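## Task

Get both the cardboard box and the foam block from the floor up onto the coffee table, then open the gripper and withdraw the robot. The robot must not tip over or finish leaning. An item that rests on the table only because the robot is still holding or propping it does not count.

## Robot and tools

Robot: a simulated Hello Robot Stretch 3 with a single arm. It has a two-wheeled base (0.33 m long, 0.34 m wide), a lift that slides up a mast, and a telescoping arm that points out of the robot's RIGHT side. The arm cannot reach forward; to shift the gripper forward or back you drive the base. The base spins about a point midway between its wheels, 0.05 m behind its front edge, and it cannot drive sideways. With the arm pulled in and the wrist folded, a spin sweeps a radius of 0.28 m; an unfolded, level wrist pokes outside that. Loose objects may occasionally get nudged by something else.

Frames: the base frame has its origin on the floor between the drive wheels, x forward, y to the left, z up. hand_pose is reported in it, located where the closed fingertips meet; with all wrist joints at zero its x axis is up, y runs back along the arm toward the mast, z toward the rear. The odometry frame is the base frame as it was when the scene began; base_odometry counts wheel rotation only, so slip shows up as travel. Heading is positive to the left, -3.142 to 3.142.

Tool execute_actions: arguments "actions" (a list holding one action, or empty to just read state and images) and optional "cameras" (list of "head_camera", "nav_camera", "wrist_camera" or "all"; omitted/null/["all"] gives all, [] gives none). The "pictures" line lists the returned images in order. An action may contain:
- "base": one command only. {"translate_m": d} is a straight move of d metres relative to where the base last reported itself, forward positive, range -1 to 1. {"rotate_rad": d} is a turn in place by d radians relative to current heading, left/counter-clockwise positive, range -3.2 to 3.2.
- "joints": a single object of absolute targets keyed by joint name (not offsets): lift_m 0 to 1.1 m (arm height); arm_m 0 to 0.52 m (extension); wrist_yaw_rad -1.345 to 4.42 (0 along the arm, positive toward the front, 3.0 folded over the base); wrist_pitch_rad -1.57 to 0.451 (0 level, negative tips the fingers down); wrist_roll_rad -2.911 to 2.911 (0 fingers side by side); gripper_m -0.089 to 0.179 (bigger is wider; real tip gap is 0.007 m less when nearly shut, 0.025 m less when fully open, zero below 0.007); head_pan_rad -3.953 to 1.73 (0 forward, positive left, -1.57 looks along the arm); head_tilt_rad -1.53 to 0.419 (negative looks down). Done tolerances: ±0.004 for lift, arm and gripper, ±0.02 for yaw, roll and head, ±0.05 for pitch.
- "contact_limits": {"arm_m": effort percent 1 to 100}; the arm halts with contact_stop near that effort (negative sign when retracting). Smaller is softer but too small stops immediately; it also caps holding force until the next action. Values over the maximum are trimmed.
All motions in an action begin together and may finish at different times; none runs over 15 s. Joints or base you omit can still be driving toward earlier targets without any status showing it. Unknown keys or out-of-range numbers reject the whole call with no motion. If a result reports a stop, later execute_actions, wait and finished_scene calls in that same reply are skipped.

wait: {"seconds": 0 to 10}; commands nothing and returns state and images. zoom_image: {"camera", "region": [x0, y0, x1, y1]} in pixels of that camera's latest full image, at most 504 by 504, origin top-left. finished_scene: {"scene": 1 or 2}; ends that scene irreversibly after the last command has been held, reports success, and gives the next task. Replying with no tool call ends everything.

Result lines: base_status and joint_status describe how each motion of the last accepted action ended. For the base, "done" means the wheels turned the commanded amount, slip included. "off_target" means it stopped short and may still be pushing. After contact_stop, time_out or torque_fault the target is dropped; the lift and arm go slack after contact_stop until commanded again (a loaded slack lift can drift down, and closing fingers on a surface lifts it). Base, wrist and head have no contact stop and keep shoving. A wrist servo pushed hard for seconds faults and goes limp for 10 s. on_its_own covers uncommanded joints; "held at" is the held target, not the position. motor_effort is percent of maximum, positive toward larger values, with the action's peak in brackets; readings carry fixed bias and noise, and resting effort outside its normal range suggests pushing or carrying. Positive wheel effort drives forward. lidar_m: 12 distances in metres in 30-degree sectors, first straight ahead, then counter-clockwise (4th left, 7th behind, 10th right), scanned at 0.17 m height, range 0.15 to 12 m, "-" nothing; it sees table legs not tops, misses glass and thin legs, and the robot's own parts block some sectors when the lift is low. wrist_depth_mm (45 to 1000) and head_depth_mm (280 to 4000, image sideways) are 7x7 grids of median depths. base_tilt in degrees (forward, right positive), turned_by_wheels and turned_by_imu show rotation since the previous result.

Cameras: head_camera and nav_camera move with the head pan/tilt; wrist_camera rides on the gripper.

Speed: the base is fast only with lift_m under 0.30, arm_m under 0.03 and wrist_yaw_rad over 2.54; otherwise it is slow.

Gripper: grip by commanding below the object's width; release by going at least 0.02 above the touch value. Neither reading nor status proves a hold. Overly hard squeezes get reduced by a stall guard; send a different value to re-squeeze.

Avoid: folding/unfolding the wrist unless lift_m is 0.32 to 0.95, wrist_pitch_rad -0.4 and roll about 0 (after folding, the lift may go to 0.25); yaw below -0.4 without pitch at -0.5 or lower. Arm pushes against solid things with the gripper above roughly 0.45 m, repeated pushes after a contact_stop, driving while gripping or pressing something fixed, and snagging furniture (especially reversing) can tip the robot. If it leans, reverse the last move in small steps, free the gripper, and lower lift_m to about 0.2. Also avoid dropping, slamming or hard shoving objects. The simulation keeps running while you compose replies.

Each tool is called after ">>>" as name(argument=value, ...) on one line, values as JSON.

## Session

>>> execute_actions(actions=[])

Scene clock: 0.00 s.
base_odometry: x=+0.000 y=+0.000 heading=+0.000 (m, m, rad; odometry frame)
turned_by_wheels: +0.000 (rad since the last result)
turned_by_imu: +0.000 (rad since the last result)
base_tilt: forward=-1.0 right=+0.4 (deg)
lidar_m: 1.89 2.01 2.41 1.85 2.17 1.72 1.56 1.00 1.45 1.99 2.00 2.45
head_depth_mm: 1746 2331 2340 2338 2307 2291 2257 / 1774 2281 2277 2265 2262 2254 2225 / 1780 2219 2232 2209 2192 2196 2166 / 1798 2186 2181 2166 2163 2136 2129 / 1821 2137 2124 2098 2114 2120 2083 / 1828 2088 2078 2084 2011 2010 1994 / 1849 2045 2044 2030 1954 1955 1949
base_status: not commanded
joint_positions: lift_m=+0.554 arm_m=+0.001 wrist_yaw_rad=+2.908 wrist_pitch_rad=-0.383 wrist_roll_rad=-0.006 gripper_m=+0.037 head_pan_rad=+0.001 head_tilt_rad=-0.001
joint_status: not commanded
motor_effort: left_wheel=+1 right_wheel=+1 lift_m=+41 arm_m=-1 wrist_yaw_rad=+1 wrist_pitch_rad=+6 wrist_roll_rad=+1 gripper_m=+0 head_pan_rad=+0 head_tilt_rad=+2 (%)
hand_pose: x=+0.0317 y=+0.0767 z=+0.5750 quat_wxyz=(+0.215, +0.703, +0.054, +0.676) (m; base frame)
wrist_depth_mm: - - - - - - - / - - - - - - - / - - - - - - - / - - - - - - - / - - - - - - - / 862 - - 879 933 869 889 / 705 716 731 738 741 743 762
pictures: head_camera (sideways: a quarter turn clockwise sets it upright), nav_camera (sideways: a quarter turn counterclockwise sets it upright), wrist_camera
Images, in order (width x height): head_camera 896x504, nav_camera 672x504, wrist_camera 644x364.

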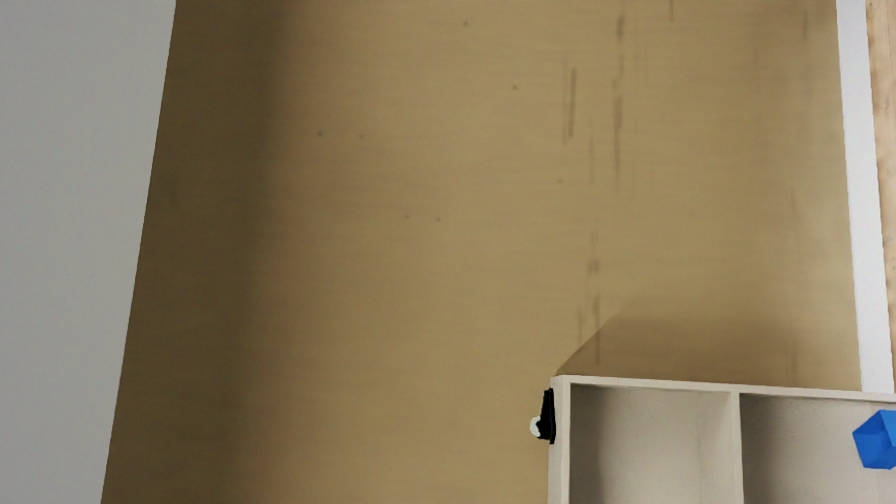

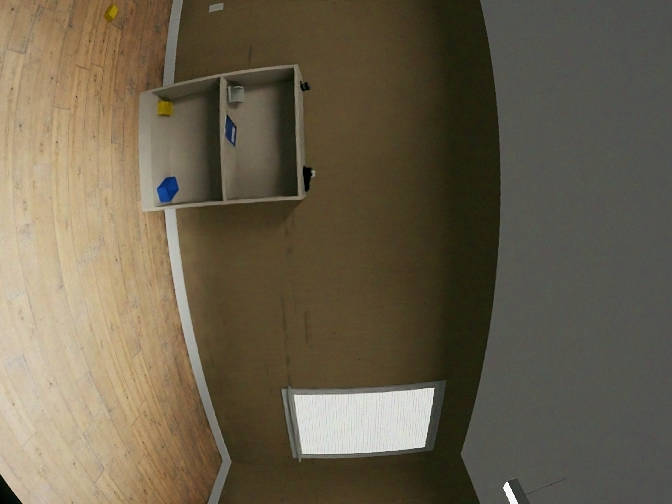

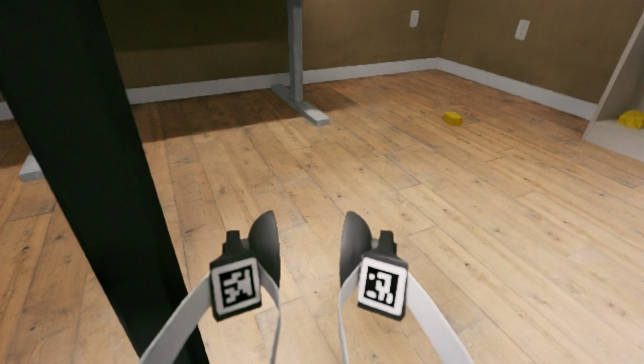

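>>> execute_actions(actions=[{"joints": {"head_pan_rad": 1.0, "head_tilt_rad": -0.6}}], cameras=["head_camera", "nav_camera"])

Scene clock: 1.43 s.
base_odometry: x=+0.000 y=+0.000 heading=+0.000 (m, m, rad; odometry frame)
turned_by_wheels: +0.000 (rad since the last result)
turned_by_imu: +0.000 (rad since the last result)
base_tilt: forward=-1.0 right=+0.4 (deg)
lidar_m: 1.88 2.00 2.40 1.86 2.17 1.72 1.56 1.01 1.45 1.99 2.00 2.44
head_depth_mm: 2084 2219 2350 2407 1887 1521 1286 / 2259 2411 2600 2433 1890 1517 1277 / 2468 2631 2879 2429 1870 1507 1269 / 2500 2743 2970 2428 1859 1498 1267 / 2304 2499 2756 2375 1833 1490 1260 / 2129 2313 2526 2351 1819 1474 1249 / 1975 2138 1838 2254 1806 1471 1243
base_status: not commanded
joint_positions: lift_m=+0.554 arm_m=+0.001 wrist_yaw_rad=+2.908 wrist_pitch_rad=-0.383 wrist_roll_rad=-0.006 gripper_m=+0.037 head_pan_rad=+0.993 head_tilt_rad=-0.592
joint_status: all done
motor_effort: left_wheel=+0(0) right_wheel=+0(0) lift_m=+41(41) arm_m=-1(1) wrist_yaw_rad=+1(1) wrist_pitch_rad=+6(6) wrist_roll_rad=+1(1) gripper_m=+0(0) head_pan_rad=+5(64) head_tilt_rad=-5(41) (%)
hand_pose: x=+0.0317 y=+0.0767 z=+0.5750 quat_wxyz=(+0.215, +0.703, +0.054, +0.676) (m; base frame)
wrist_depth_mm: - - - - - - - / - - - - - - - / - - - - - - - / - - - - - - - / 985 - - - - - - / 878 - - 897 915 873 878 / 737 722 744 729 753 755 755
pictures: head_camera (sideways: a quarter turn clockwise sets it upright), nav_camera (sideways: a quarter turn counterclockwise sets it upright)
Images, in order (width x height): head_camera 896x504, nav_camera 672x504.

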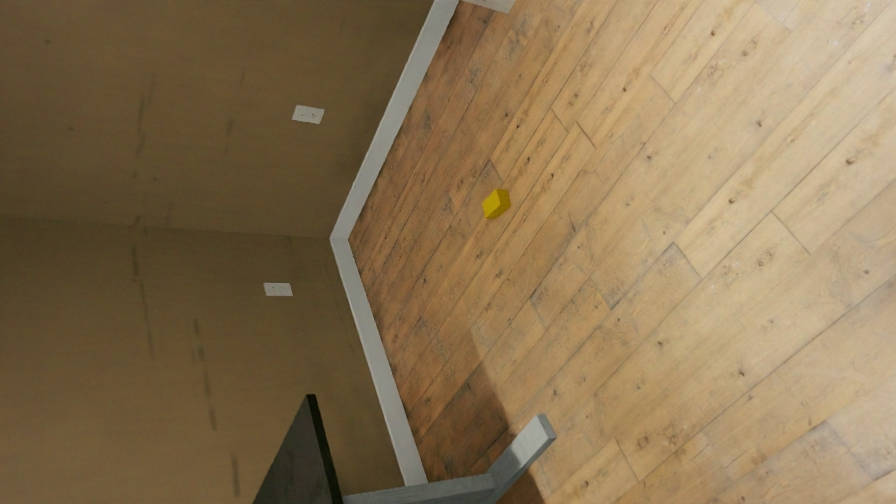

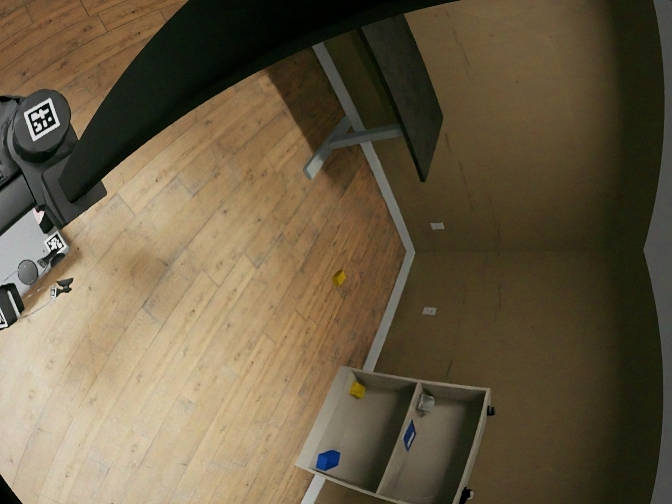

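>>> execute_actions(actions=[{"joints": {"head_pan_rad": -1.3, "head_tilt_rad": -0.6}}], cameras=["head_camera", "nav_camera"])

>>> execute_actions(actions=[{"joints": {"head_pan_rad": -2.7, "head_tilt_rad": -0.6}}], cameras=["head_camera", "nav_camera"])

Scene clock: 3.67 s.
base_odometry: x=+0.000 y=+0.000 heading=+0.000 (m, m, rad; odometry frame)
turned_by_wheels: +0.000 (rad since the last result)
turned_by_imu: +0.000 (rad since the last result)
base_tilt: forward=-1.0 right=+0.4 (deg)
lidar_m: 1.88 2.01 2.41 1.85 2.18 1.72 1.56 1.01 1.45 1.99 1.99 2.44
head_depth_mm: 2132 2040 1953 2187 1885 1530 1283 / 2173 1998 1965 2187 1876 1518 1281 / 2177 1928 1998 2181 1877 1509 1273 / 2198 1902 2038 2218 1853 1492 1260 / 2213 1930 2043 2206 1836 1491 1258 / 2230 1943 2072 2229 1820 1488 1247 / 2246 1951 2085 2250 1802 1482 1243
base_status: not commanded
joint_positions: lift_m=+0.554 arm_m=+0.001 wrist_yaw_rad=+2.908 wrist_pitch_rad=-0.383 wrist_roll_rad=-0.006 gripper_m=+0.037 head_pan_rad=-1.293 head_tilt_rad=-0.592
joint_status: all done
motor_effort: left_wheel=+0(0) right_wheel=+1(0) lift_m=+41(40) arm_m=-1(1) wrist_yaw_rad=+0(1) wrist_pitch_rad=+6(6) wrist_roll_rad=+1(1) gripper_m=+0(0) head_pan_rad=-5(61) head_tilt_rad=-4(6) (%)
hand_pose: x=+0.0317 y=+0.0767 z=+0.5750 quat_wxyz=(+0.215, +0.703, +0.054, +0.676) (m; base frame)
wrist_depth_mm: - - - - - - - / - - - - - - - / - - - - - - - / - - - - - - - / - - - - - - - / 843 - - 868 906 899 879 / 707 712 740 749 742 746 748
pictures: head_camera (sideways: a quarter turn clockwise sets it upright), nav_camera (sideways: a quarter turn counterclockwise sets it upright)
Images, in order (width x height): head_camera 896x504, nav_camera 672x504.

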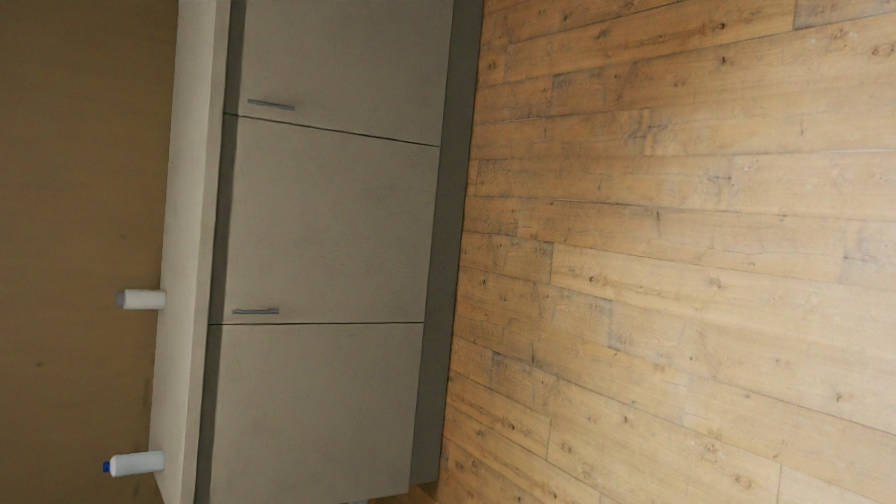

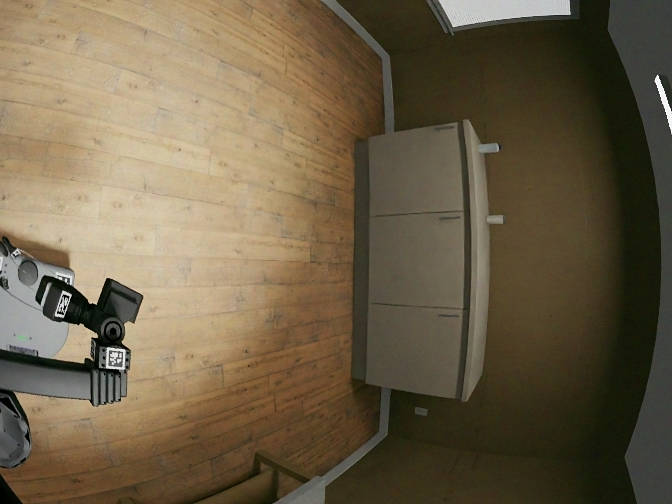

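Scene clock: 4.90 s.
base_odometry: x=+0.000 y=+0.000 heading=+0.000 (m, m, rad; odometry frame)
turned_by_wheels: +0.000 (rad since the last result)
turned_by_imu: +0.000 (rad since the last result)
base_tilt: forward=-1.0 right=+0.4 (deg)
lidar_m: 1.88 2.01 2.40 1.85 2.17 1.72 1.56 1.00 1.45 1.99 2.00 2.45
head_depth_mm: 1259 1367 1494 1645 1786 1534 1283 / 1292 1410 1535 1716 1814 1516 1276 / 1329 1439 1594 1721 1804 1508 1263 / 1362 1496 1639 1577 1349 1467 1265 / 1404 1525 1678 1567 1531 1487 1265 / 1430 1581 1749 1550 1614 1474 1248 / 1479 1623 1805 1538 1659 1482 1244
base_status: not commanded
joint_positions: lift_m=+0.554 arm_m=+0.001 wrist_yaw_rad=+2.908 wrist_pitch_rad=-0.383 wrist_roll_rad=-0.006 gripper_m=+0.037 head_pan_rad=-2.693 head_tilt_rad=-0.593
joint_status: all done
motor_effort: left_wheel=+0(0) right_wheel=+0(0) lift_m=+41(40) arm_m=-1(1) wrist_yaw_rad=+1(0) wrist_pitch_rad=+6(6) wrist_roll_rad=+1(1) gripper_m=+1(0) head_pan_rad=-5(62) head_tilt_rad=-4(4) (%)
hand_pose: x=+0.0317 y=+0.0767 z=+0.5750 quat_wxyz=(+0.215, +0.703, +0.054, +0.676) (m; base frame)
wrist_depth_mm: - - - - - - - / - - - - - - - / - - - - - - - / - - - - - - - / - - - - - - - / 850 - - 895 896 867 892 / 742 731 757 738 741 717 747
pictures: head_camera (sideways: a quarter turn clockwise sets it upright), nav_camera (sideways: a quarter turn counterclockwise sets it upright)
Images, in order (width x height): head_camera 896x504, nav_camera 672x504.

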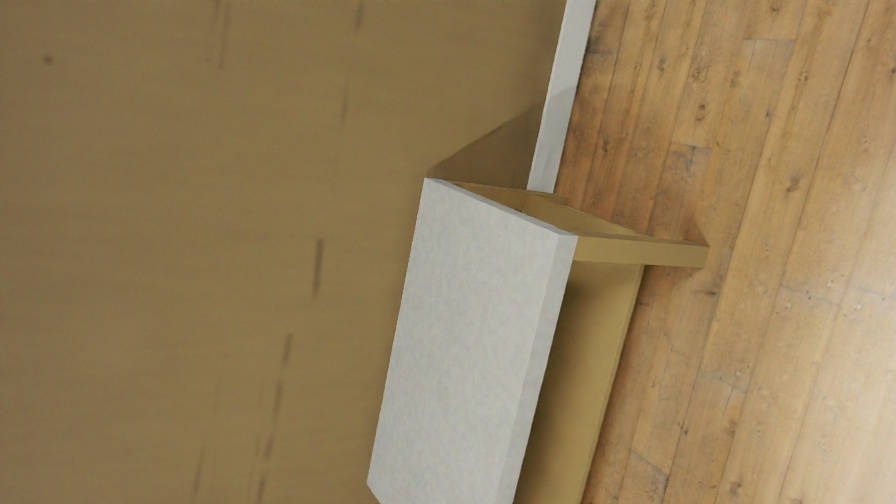

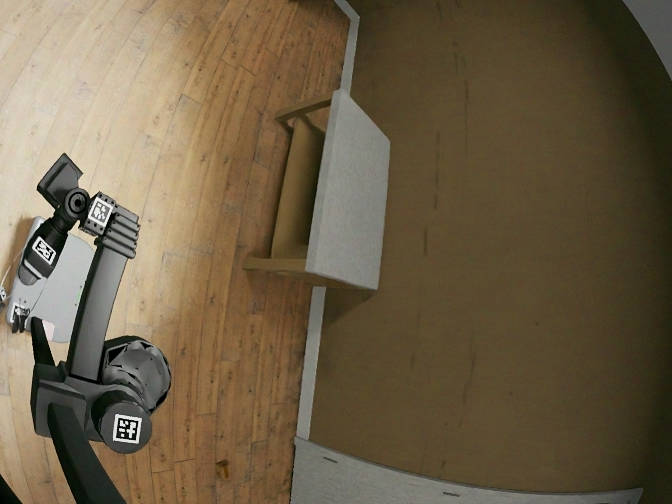

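>>> execute_actions(actions=[{"joints": {"head_pan_rad": -3.6, "head_tilt_rad": -0.75}}], cameras=["head_camera", "nav_camera"])

Scene clock: 6.50 s.
base_odometry: x=+0.000 y=+0.000 heading=+0.000 (m, m, rad; odometry frame)
turned_by_wheels: +0.000 (rad since the last result)
turned_by_imu: +0.000 (rad since the last result)
base_tilt: forward=-1.0 right=+0.5 (deg)
lidar_m: 1.88 2.01 2.41 1.85 2.17 1.72 1.56 1.01 1.45 1.99 1.99 2.45
head_depth_mm: 2077 2369 2507 1995 1633 1417 - / 1880 2168 2461 1992 1624 1368 1215 / 1744 1973 2265 1962 1606 1365 1232 / 1624 1837 2109 1976 1596 1353 - / 1521 1704 1936 1946 1585 1346 - / 1448 1604 1819 1915 1586 1340 1207 / 1373 1514 1696 1843 1578 1338 1164
base_status: not commanded
joint_positions: lift_m=+0.554 arm_m=+0.001 wrist_yaw_rad=+2.908 wrist_pitch_rad=-0.383 wrist_roll_rad=-0.006 gripper_m=+0.037 head_pan_rad=-3.593 head_tilt_rad=-0.740
joint_status: all done
motor_effort: left_wheel=+0(0) right_wheel=+0(0) lift_m=+41(41) arm_m=-1(1) wrist_yaw_rad=+0(1) wrist_pitch_rad=+6(6) wrist_roll_rad=+1(1) gripper_m=+0(0) head_pan_rad=-5(63) head_tilt_rad=-5(24) (%)
hand_pose: x=+0.0317 y=+0.0767 z=+0.5750 quat_wxyz=(+0.215, +0.703, +0.054, +0.676) (m; base frame)
wrist_depth_mm: - - - - - - - / - - - - - - - / - - - - - - - / - - - - - - - / - - - - - - - / 851 - - 866 901 873 899 / 710 711 758 752 739 750 756
pictures: head_camera (sideways: a quarter turn clockwise sets it upright), nav_camera (sideways: a quarter turn counterclockwise sets it upright)
Images, in order (width x height): head_camera 896x504, nav_camera 672x504.

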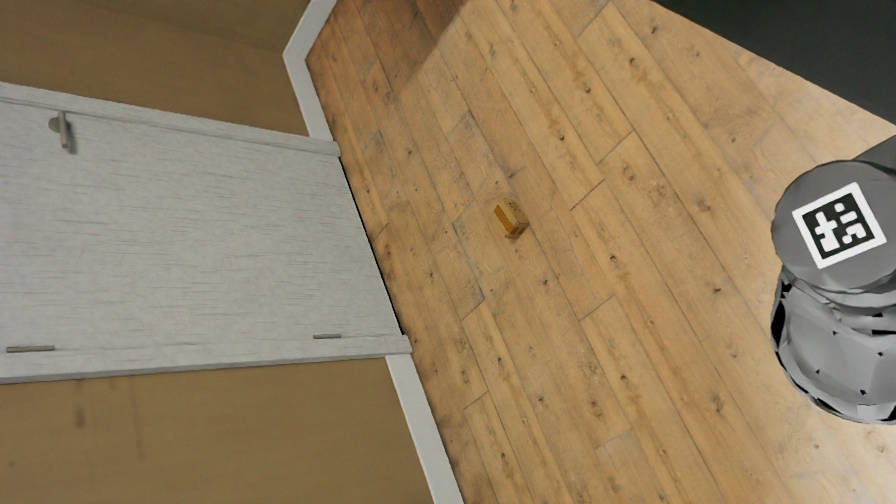

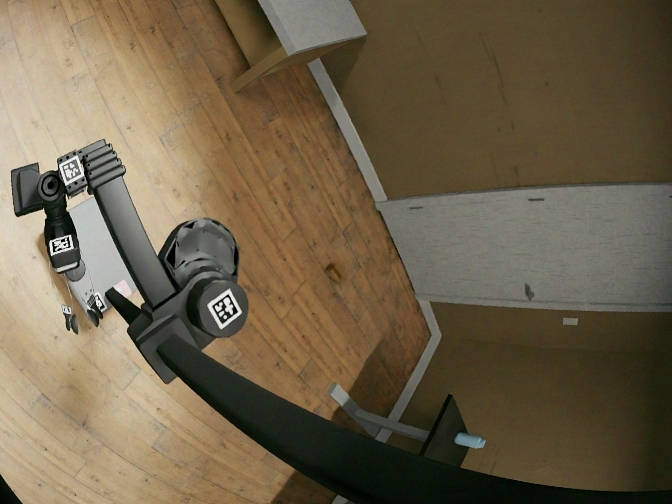

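>>> zoom_image(camera="head_camera", region=[470, 180, 550, 260])

Region (470, 180, 550, 260) of head_camera's 896x504 image, scaled by 6.300, with more detail than that image has.

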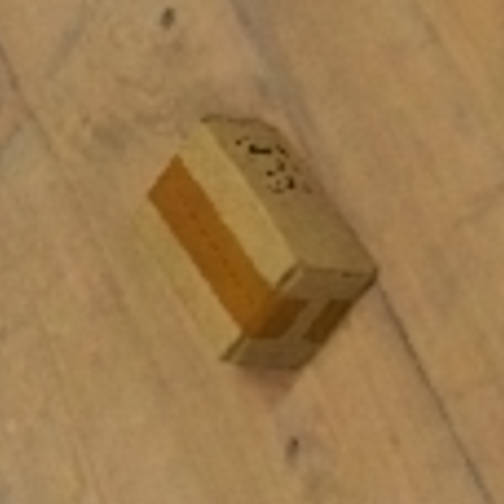

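>>> execute_actions(actions=[{"base": {"rotate_rad": 0.92}, "joints": {"lift_m": 0.28, "head_pan_rad": 0.0, "head_tilt_rad": -0.75}}], cameras=["head_camera", "nav_camera"])

Scene clock: 36.93 s.
base_odometry: x=+0.000 y=+0.000 heading=+0.920 (m, m, rad; odometry frame)
turned_by_wheels: +0.920 (rad since the last result)
turned_by_imu: +0.934 (rad since the last result)
base_tilt: forward=-1.1 right=+0.4 (deg)
lidar_m: 2.48 1.86 1.76 1.84 1.57 1.00 1.45 1.99 1.99 2.63 2.20 1.88
head_depth_mm: 2003 2177 2318 2017 1631 1378 1200 / 2169 2357 2487 1997 1629 1375 1191 / 2328 2590 2515 1961 1607 1367 1186 / 2542 2797 2538 1974 1610 1359 1179 / 2475 2790 2510 1952 1601 1348 1179 / 2288 2501 2492 1929 1588 1342 1165 / 2100 2280 2373 1888 1569 1339 1163
base_status: done
joint_positions: lift_m=+0.280 arm_m=+0.001 wrist_yaw_rad=+2.908 wrist_pitch_rad=-0.383 wrist_roll_rad=-0.006 gripper_m=+0.037 head_pan_rad=-0.007 head_tilt_rad=-0.741
joint_status: all done
motor_effort: left_wheel=-3(6) right_wheel=+3(6) lift_m=+34(29) arm_m=-1(1) wrist_yaw_rad=+1(0) wrist_pitch_rad=+6(6) wrist_roll_rad=+1(1) gripper_m=+0(0) head_pan_rad=+5(61) head_tilt_rad=-5(10) (%)
hand_pose: x=+0.0316 y=+0.0766 z=+0.3007 quat_wxyz=(+0.215, +0.703, +0.054, +0.676) (m; base frame)
wrist_depth_mm: - - - - - - - / - - - - - - - / - 992 - - - - - / 759 784 773 763 777 784 790 / 598 - 641 628 621 635 632 / 505 - - 530 534 529 533 / 447 - - 446 445 449 452
pictures: head_camera (sideways: a quarter turn clockwise sets it upright), nav_camera (sideways: a quarter turn counterclockwise sets it upright)
Images, in order (width x height): head_camera 896x504, nav_camera 672x504.

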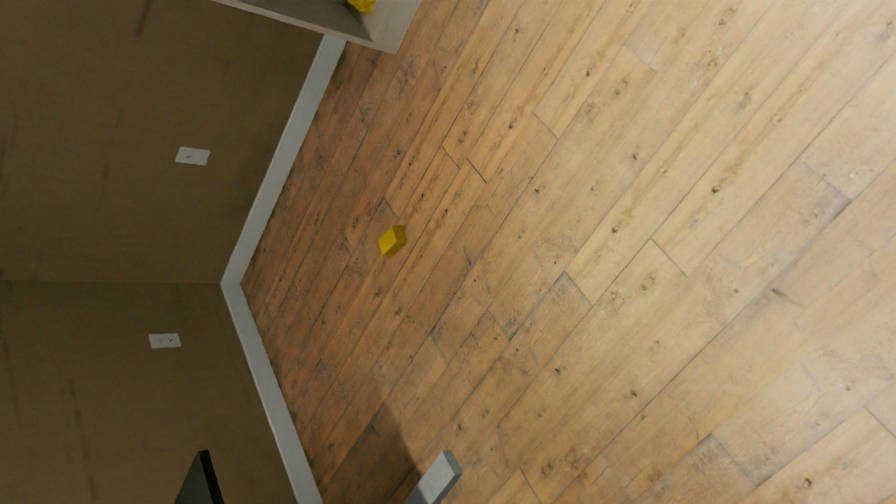

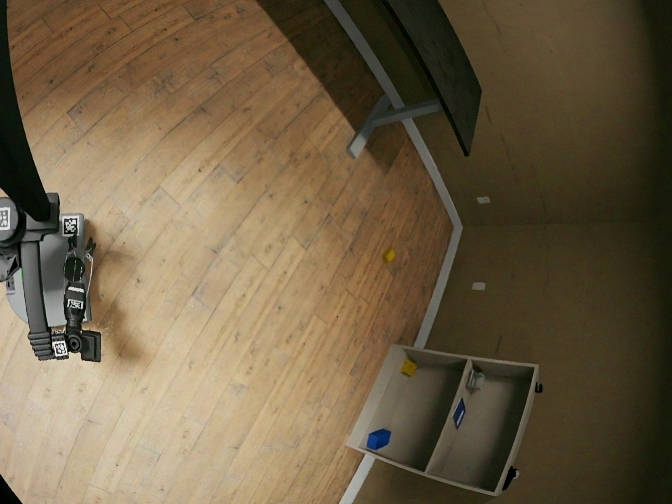

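>>> execute_actions(actions=[{"base": {"translate_m": 1.0}, "joints": {"head_tilt_rad": -1.05}}], cameras=["head_camera", "nav_camera"])

Scene clock: 42.60 s.
base_odometry: x=+0.606 y=+0.795 heading=+0.920 (m, m, rad; odometry frame)
turned_by_wheels: +0.000 (rad since the last result)
turned_by_imu: +0.000 (rad since the last result)
base_tilt: forward=-1.0 right=+0.5 (deg)
lidar_m: 1.65 1.49 1.04 1.60 2.27 1.94 1.95 2.67 2.65 1.74 1.33 1.34
head_depth_mm: 1451 1625 1716 1520 1356 1221 1111 / 1554 1779 1722 1509 1351 1215 1110 / 1694 1917 1717 1512 1347 1205 1119 / 1854 1976 1703 1474 1338 1203 1105 / 1865 1971 1695 1492 1330 1204 1111 / 1707 1877 1679 1489 1315 1195 1104 / 1567 1776 1671 1471 1320 1193 1086
base_status: done
joint_positions: lift_m=+0.280 arm_m=+0.001 wrist_yaw_rad=+2.908 wrist_pitch_rad=-0.384 wrist_roll_rad=-0.006 gripper_m=+0.037 head_pan_rad=-0.007 head_tilt_rad=-1.038
joint_status: all done
motor_effort: left_wheel=-3(7) right_wheel=+3(8) lift_m=+35(35) arm_m=-1(1) wrist_yaw_rad=+2(1) wrist_pitch_rad=+6(6) wrist_roll_rad=+1(1) gripper_m=+0(0) head_pan_rad=+5(5) head_tilt_rad=-8(34) (%)
hand_pose: x=+0.0316 y=+0.0765 z=+0.3006 quat_wxyz=(+0.215, +0.703, +0.054, +0.676) (m; base frame)
wrist_depth_mm: - - - - - - - / - - - - - - - / - - - - - - - / 752 770 758 769 772 791 810 / 606 - 627 620 621 639 645 / 499 - - 516 545 522 537 / 451 - - 446 441 451 456
pictures: head_camera (sideways: a quarter turn clockwise sets it upright), nav_camera (sideways: a quarter turn counterclockwise sets it upright)
Images, in order (width x height): head_camera 896x504, nav_camera 672x504.

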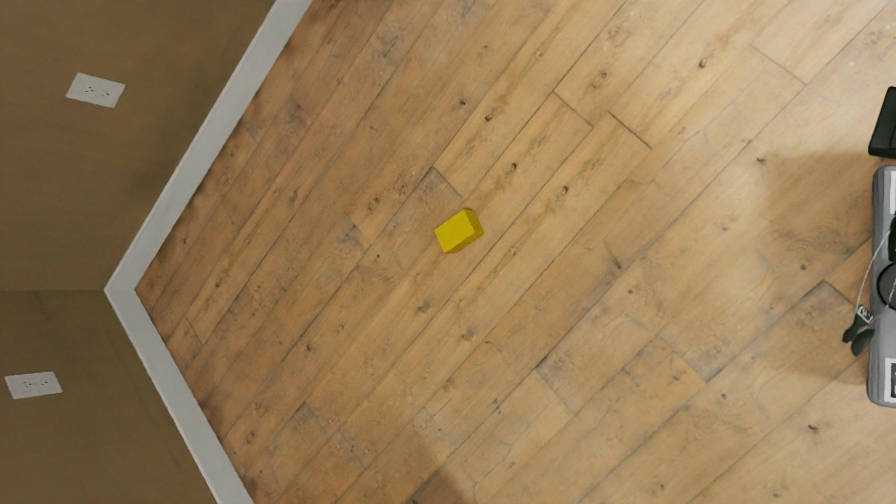

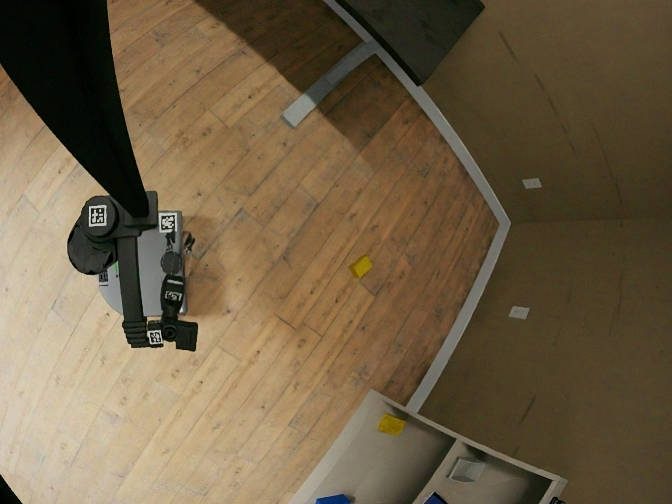

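>>> zoom_image(camera="head_camera", region=[420, 190, 500, 270])

>>> zoom_image(camera="head_camera", region=[796, 60, 896, 440])

Region (420, 190, 500, 270) of head_camera's 896x504 image, scaled by 6.300, with more detail than that image has.

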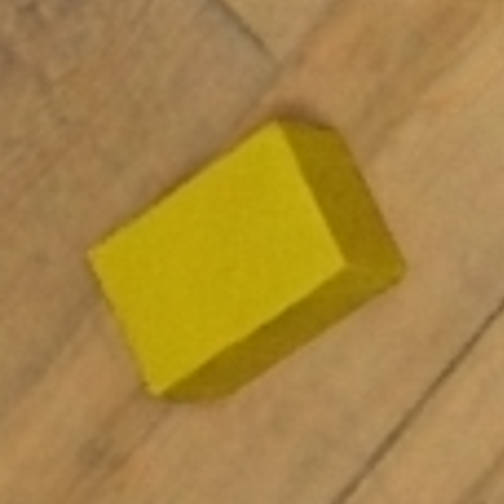

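Region (796, 60, 896, 440) of head_camera's 896x504 image, scaled by 1.326, with more detail than that image has; it fills the left 133 columns of this view, and the rest is white.

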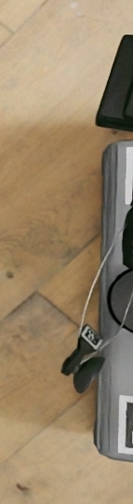

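>>> execute_actions(actions=[{"base": {"translate_m": 0.3}, "joints": {"arm_m": 0.3, "head_tilt_rad": -1.2}}], cameras=["head_camera", "nav_camera"])

Scene clock: 55.87 s.
base_odometry: x=+0.788 y=+1.034 heading=+0.920 (m, m, rad; odometry frame)
turned_by_wheels: +0.000 (rad since the last result)
turned_by_imu: -0.001 (rad since the last result)
base_tilt: forward=-1.1 right=+0.5 (deg)
lidar_m: 1.39 1.29 0.87 1.46 1.68 2.50 2.23 2.86 2.72 1.26 0.91 1.23
head_depth_mm: 1314 1506 1529 1397 1284 1191 1109 / 1421 1618 1520 1392 1281 1188 1109 / 1564 1660 1510 1387 1275 1182 1112 / 1718 1668 1508 1376 1276 1189 - / 1742 1651 1501 1374 1263 1186 - / 1593 1646 1494 1366 1259 1174 - / 1447 1599 1489 1361 1257 1163 1101
base_status: done
joint_positions: lift_m=+0.280 arm_m=+0.300 wrist_yaw_rad=+2.908 wrist_pitch_rad=-0.384 wrist_roll_rad=-0.006 gripper_m=+0.037 head_pan_rad=-0.007 head_tilt_rad=-1.186
joint_status: all done
motor_effort: left_wheel=-2(9) right_wheel=+2(10) lift_m=+35(35) arm_m=+2(2) wrist_yaw_rad=+1(2) wrist_pitch_rad=+6(6) wrist_roll_rad=+1(1) gripper_m=+0(0) head_pan_rad=+5(4) head_tilt_rad=-8(27) (%)
hand_pose: x=+0.0316 y=-0.2224 z=+0.3006 quat_wxyz=(+0.215, +0.703, +0.054, +0.676) (m; base frame)
wrist_depth_mm: - - - - - - - / - - - - - - - / - - - - - - - / 770 - - 773 791 802 801 / - - - 627 627 639 637 / - - - 516 549 530 515 / - - - 446 450 444 454
pictures: head_camera (sideways: a quarter turn clockwise sets it upright), nav_camera (sideways: a quarter turn counterclockwise sets it upright)
Images, in order (width x height): head_camera 896x504, nav_camera 672x504.

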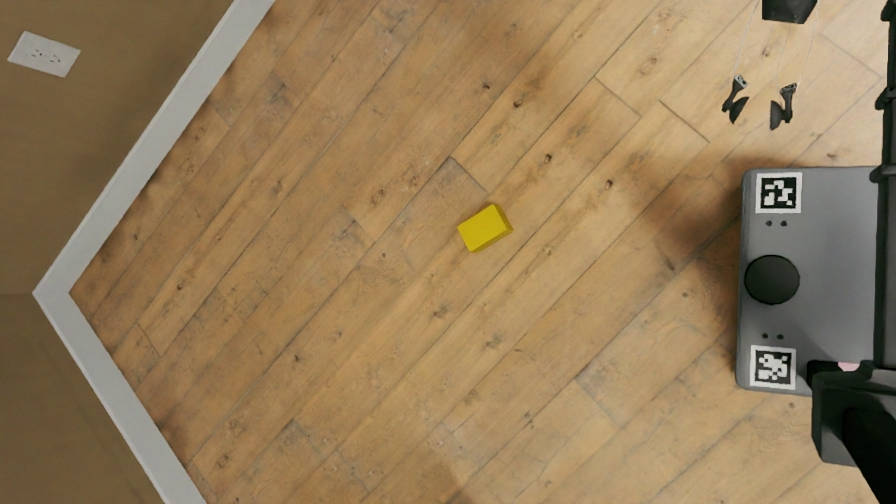

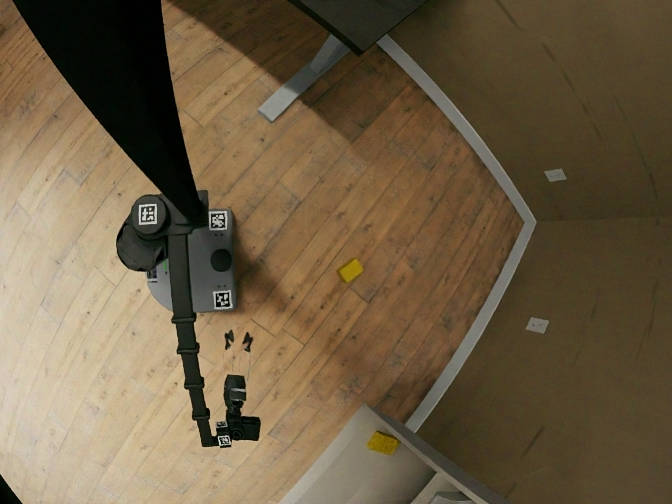

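>>> zoom_image(camera="head_camera", region=[700, 150, 896, 410])

>>> zoom_image(camera="head_camera", region=[445, 185, 525, 265])

Region (700, 150, 896, 410) of head_camera's 896x504 image, scaled by 1.938, with more detail than that image has; it fills the left 380 columns of this view, and the rest is white.

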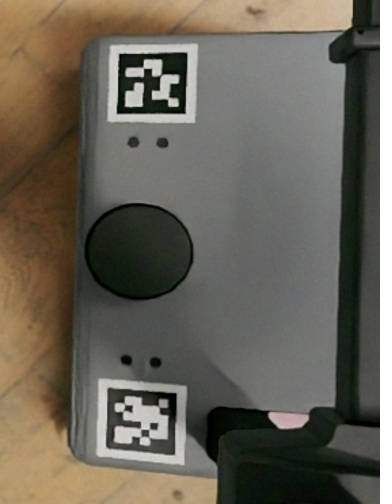

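Region (445, 185, 525, 265) of head_camera's 896x504 image, scaled by 6.300, with more detail than that image has.

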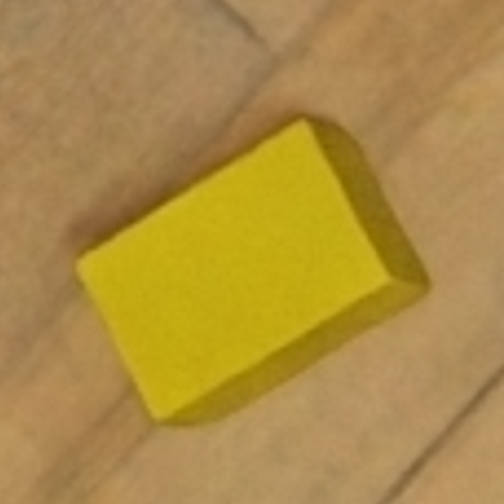

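>>> execute_actions(actions=[{"base": {"rotate_rad": 1.275}, "joints": {"arm_m": 0.27, "lift_m": 0.2, "wrist_yaw_rad": 0.835, "wrist_pitch_rad": -1.0, "wrist_roll_rad": 0.0, "gripper_m": 0.14, "head_pan_rad": -1.4, "head_tilt_rad": -1.2}}])

Scene clock: 72.97 s.
base_odometry: x=+0.788 y=+1.034 heading=+2.195 (m, m, rad; odometry frame)
turned_by_wheels: +1.275 (rad since the last result)
turned_by_imu: +1.295 (rad since the last result)
base_tilt: forward=-1.0 right=+0.5 (deg)
lidar_m: 0.87 1.68 2.50 2.23 3.03 2.86 1.92 1.25 0.92 1.26 1.37 1.29
head_depth_mm: 1260 1473 1525 1391 1288 1193 1111 / 1356 1580 1522 1392 1278 1197 - / 1462 1636 1511 1415 1280 - - / 1593 1663 1508 1395 1273 - - / 1724 1654 1501 1372 1263 1178 1105 / 1703 1652 1494 1366 1259 1168 1095 / 1552 1630 1487 1362 1261 1168 1087
base_status: done
joint_positions: lift_m=+0.200 arm_m=+0.270 wrist_yaw_rad=+0.839 wrist_pitch_rad=-1.004 wrist_roll_rad=-0.006 gripper_m=+0.140 head_pan_rad=-1.393 head_tilt_rad=-1.186
joint_status: all done
motor_effort: left_wheel=-2(6) right_wheel=+2(5) lift_m=+34(37) arm_m=-4(4) wrist_yaw_rad=-4(4) wrist_pitch_rad=+1(9) wrist_roll_rad=+4(2) gripper_m=+0(81) head_pan_rad=-5(60) head_tilt_rad=-7(8) (%)
hand_pose: x=+0.0657 y=-0.4938 z=+0.1098 quat_wxyz=(+0.706, +0.563, -0.425, -0.057) (m; base frame)
wrist_depth_mm: 352 355 360 366 369 373 377 / 332 333 339 342 346 343 347 / 308 313 316 314 322 321 326 / 289 290 290 250 297 301 303 / 270 279 275 233 280 288 290 / 256 - 261 226 263 273 271 / 243 244 247 247 253 249 255
pictures: head_camera (sideways: a quarter turn clockwise sets it upright), nav_camera (sideways: a quarter turn counterclockwise sets it upright), wrist_camera
Images, in order (width x height): head_camera 896x504, nav_camera 672x504, wrist_camera 644x364.

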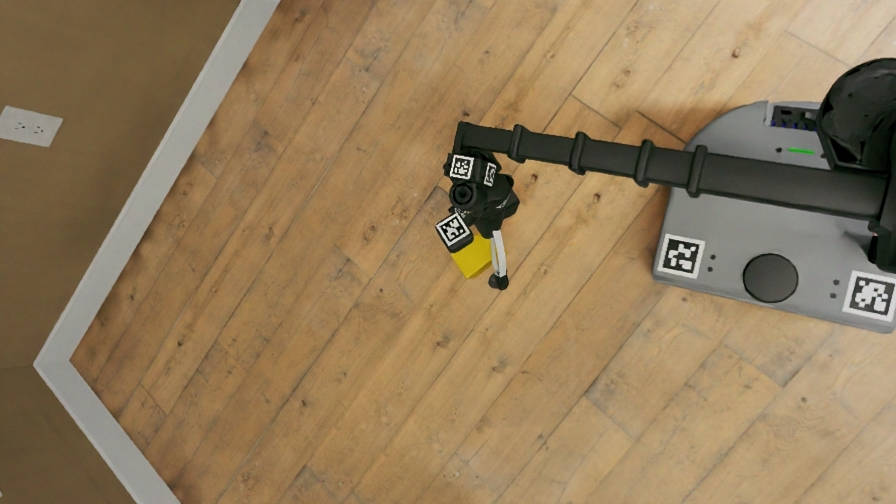

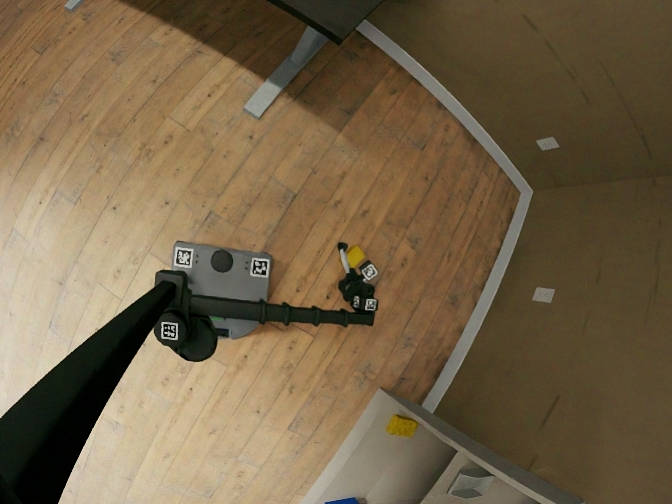

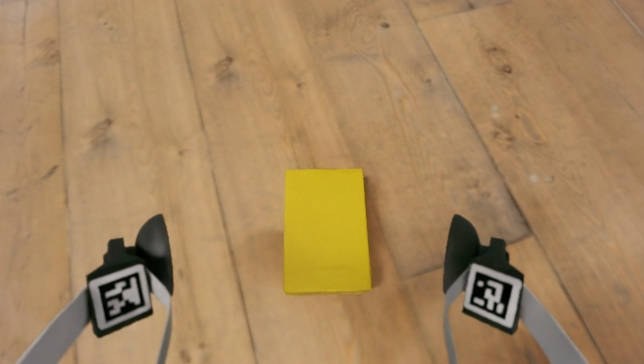

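>>> execute_actions(actions=[{"base": {"translate_m": 0.013}, "joints": {"arm_m": 0.295, "lift_m": 0.122, "gripper_m": 0.12}}], cameras=["head_camera", "wrist_camera"])

Scene clock: 80.37 s.
base_odometry: x=+0.780 y=+1.045 heading=+2.194 (m, m, rad; odometry frame)
turned_by_wheels: +0.000 (rad since the last result)
turned_by_imu: -0.001 (rad since the last result)
base_tilt: forward=-1.1 right=+0.4 (deg)
lidar_m: 0.86 1.66 2.49 2.23 3.05 2.87 1.93 1.25 0.92 1.26 1.36 1.28
head_depth_mm: 1267 1475 1528 1389 1287 1191 1112 / 1362 1585 1523 1385 1272 1200 - / 1463 1633 1512 1394 1276 - - / 1598 1662 1498 1393 1268 - - / 1735 1654 1500 1375 1267 1176 1098 / 1705 1643 1488 1374 1260 1170 1092 / 1541 1616 1485 1359 1264 1168 1093
base_status: done
joint_positions: lift_m=+0.122 arm_m=+0.295 wrist_yaw_rad=+0.838 wrist_pitch_rad=-1.004 wrist_roll_rad=-0.006 gripper_m=+0.120 head_pan_rad=-1.393 head_tilt_rad=-1.186
joint_status: all done
motor_effort: left_wheel=-3(6) right_wheel=+3(7) lift_m=+35(32) arm_m=+2(2) wrist_yaw_rad=-4(4) wrist_pitch_rad=+2(2) wrist_roll_rad=+3(3) gripper_m=+0(74) head_pan_rad=-4(4) head_tilt_rad=-8(9) (%)
hand_pose: x=+0.0656 y=-0.5182 z=+0.0317 quat_wxyz=(+0.706, +0.563, -0.425, -0.057) (m; base frame)
wrist_depth_mm: 255 257 256 260 266 267 269 / 236 236 239 244 247 247 248 / 220 221 223 226 226 232 232 / 206 209 207 162 215 217 218 / 196 199 196 153 202 203 206 / 183 - 185 145 189 193 192 / 175 174 175 141 177 179 182
pictures: head_camera (sideways: a quarter turn clockwise sets it upright), wrist_camera
Images, in order (width x height): head_camera 896x504, wrist_camera 644x364.

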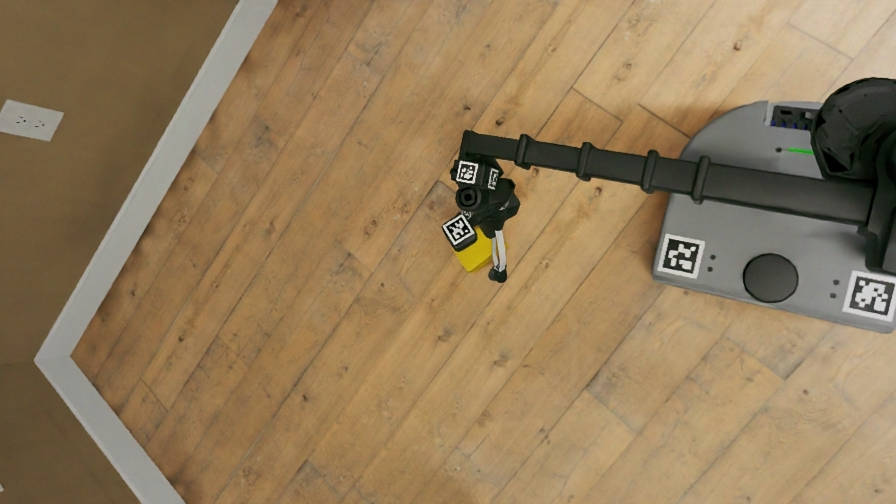

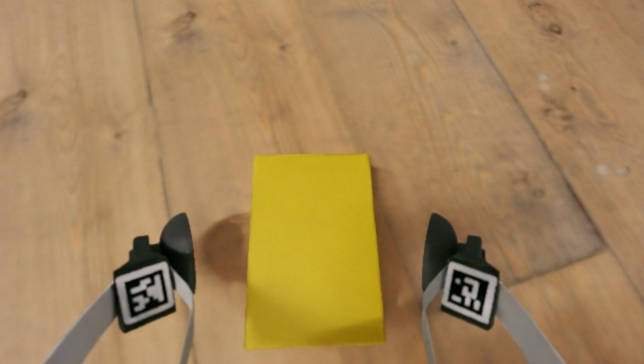

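>>> execute_actions(actions=[{"joints": {"lift_m": 0.118, "gripper_m": 0.015}}], cameras=["wrist_camera"])

Scene clock: 82.77 s.
base_odometry: x=+0.780 y=+1.045 heading=+2.194 (m, m, rad; odometry frame)
turned_by_wheels: +0.000 (rad since the last result)
turned_by_imu: +0.000 (rad since the last result)
base_tilt: forward=-1.0 right=+0.5 (deg)
lidar_m: 0.86 1.67 2.49 2.23 3.04 2.87 1.93 1.25 0.92 1.26 1.36 1.28
head_depth_mm: 1267 1474 1520 1398 1285 1192 1109 / 1360 1586 1519 1388 1280 1199 1119 / 1468 1632 1515 1403 1277 - - / 1601 1658 1505 1396 1273 - - / 1734 1647 1495 1371 1266 1177 1101 / 1701 1637 1492 1368 1263 1168 1094 / 1529 1614 1485 1363 1254 1168 1092
base_status: not commanded
joint_positions: lift_m=+0.118 arm_m=+0.295 wrist_yaw_rad=+0.838 wrist_pitch_rad=-1.005 wrist_roll_rad=-0.006 gripper_m=+0.016 head_pan_rad=-1.393 head_tilt_rad=-1.186
joint_status: all done
motor_effort: left_wheel=-2(3) right_wheel=+3(2) lift_m=+35(35) arm_m=+2(2) wrist_yaw_rad=-4(5) wrist_pitch_rad=+2(2) wrist_roll_rad=+3(3) gripper_m=-21(96) head_pan_rad=-5(4) head_tilt_rad=-8(8) (%)
hand_pose: x=+0.0654 y=-0.5181 z=+0.0277 quat_wxyz=(+0.706, +0.563, -0.425, -0.058) (m; base frame)
wrist_depth_mm: 248 248 254 253 258 261 263 / 229 234 235 235 239 244 245 / 215 216 220 223 224 225 228 / 202 203 203 156 209 212 214 / 190 190 149 145 197 198 202 / 182 182 136 137 - 187 188 / 170 172 169 131 174 177 178
pictures: wrist_camera
Images, in order (width x height): wrist_camera 644x364.

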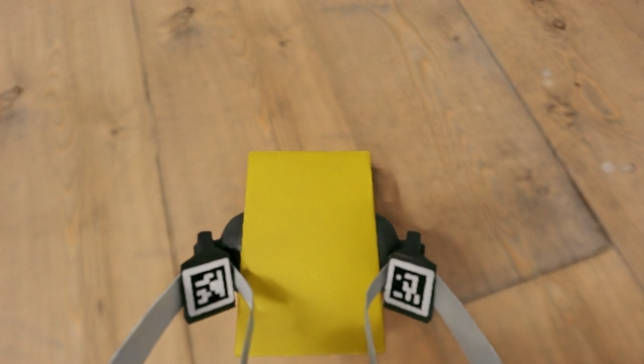

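>>> execute_actions(actions=[{"base": {"rotate_rad": 1.51}, "joints": {"arm_m": 0.015, "lift_m": 0.29, "wrist_yaw_rad": 2.68, "wrist_pitch_rad": -0.32, "head_pan_rad": -0.12, "head_tilt_rad": -0.75}}])

Scene clock: 102.73 s.
base_odometry: x=+0.780 y=+1.045 heading=-2.579 (m, m, rad; odometry frame)
turned_by_wheels: +1.510 (rad since the last result)
turned_by_imu: +1.533 (rad since the last result)
base_tilt: forward=-1.1 right=+0.4 (deg)
lidar_m: 2.23 2.75 2.87 2.08 1.28 0.92 1.26 1.39 1.28 0.86 1.60 2.50
head_depth_mm: 2050 2291 2438 1974 1619 1372 1196 / 2121 2355 2505 1963 1606 1363 1183 / 2161 2426 2490 1937 1588 1360 1174 / 2236 2508 2474 1940 1587 1347 1174 / 2286 2563 2441 1926 1575 1338 1166 / 2362 2512 2325 1894 1565 1336 1160 / 2422 2411 2415 1890 1567 1327 1156
base_status: done
joint_positions: lift_m=+0.290 arm_m=+0.015 wrist_yaw_rad=+2.677 wrist_pitch_rad=-0.343 wrist_roll_rad=-0.005 gripper_m=+0.019 head_pan_rad=-0.127 head_tilt_rad=-0.754
joint_status: all done
motor_effort: left_wheel=-2(8) right_wheel=+3(10) lift_m=+46(48) arm_m=-3(4) wrist_yaw_rad=+4(8) wrist_pitch_rad=+11(10) wrist_roll_rad=+3(3) gripper_m=-19(19) head_pan_rad=+5(62) head_tilt_rad=+3(33) (%)
hand_pose: x=+0.0833 y=+0.0482 z=+0.3195 quat_wxyz=(+0.279, +0.704, -0.042, +0.652) (m; base frame)
wrist_depth_mm: - - - - - - - / - - - - - - - / - - - - - - - / 835 833 806 155 860 888 874 / 655 663 148 146 680 694 697 / 563 559 137 137 - 566 567 / - 483 130 132 451 470 477
pictures: head_camera (sideways: a quarter turn clockwise sets it upright), nav_camera (sideways: a quarter turn counterclockwise sets it upright), wrist_camera
Images, in order (width x height): head_camera 896x504, nav_camera 672x504, wrist_camera 644x364.

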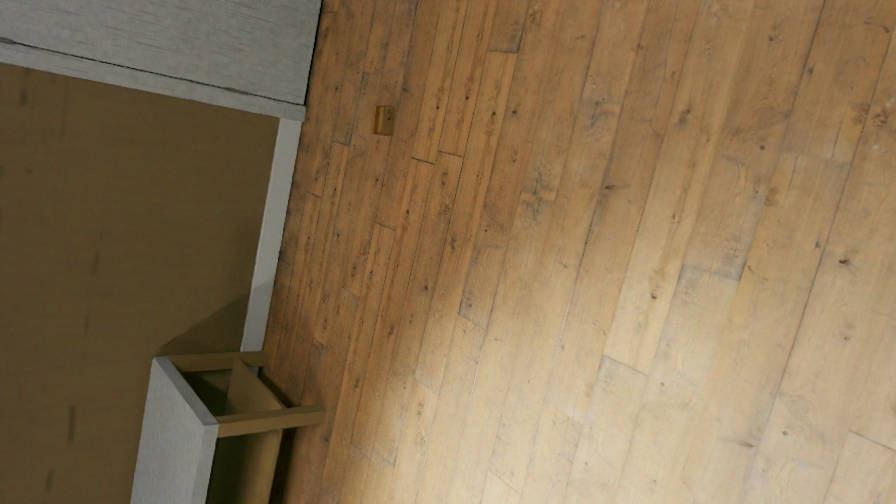

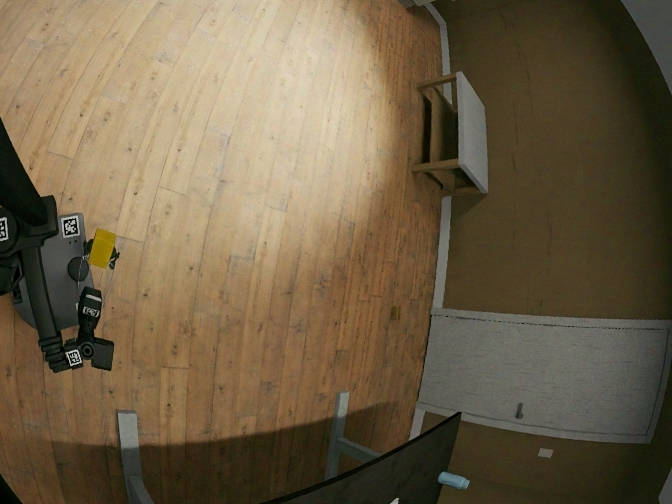

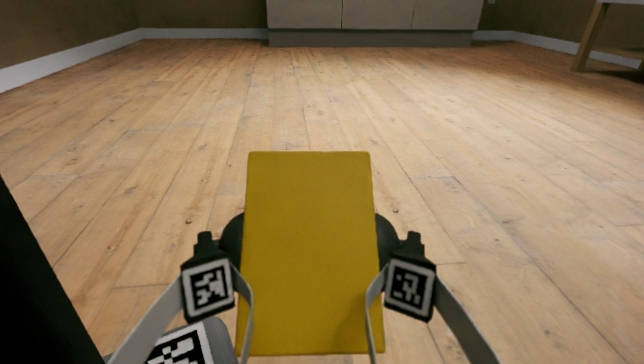

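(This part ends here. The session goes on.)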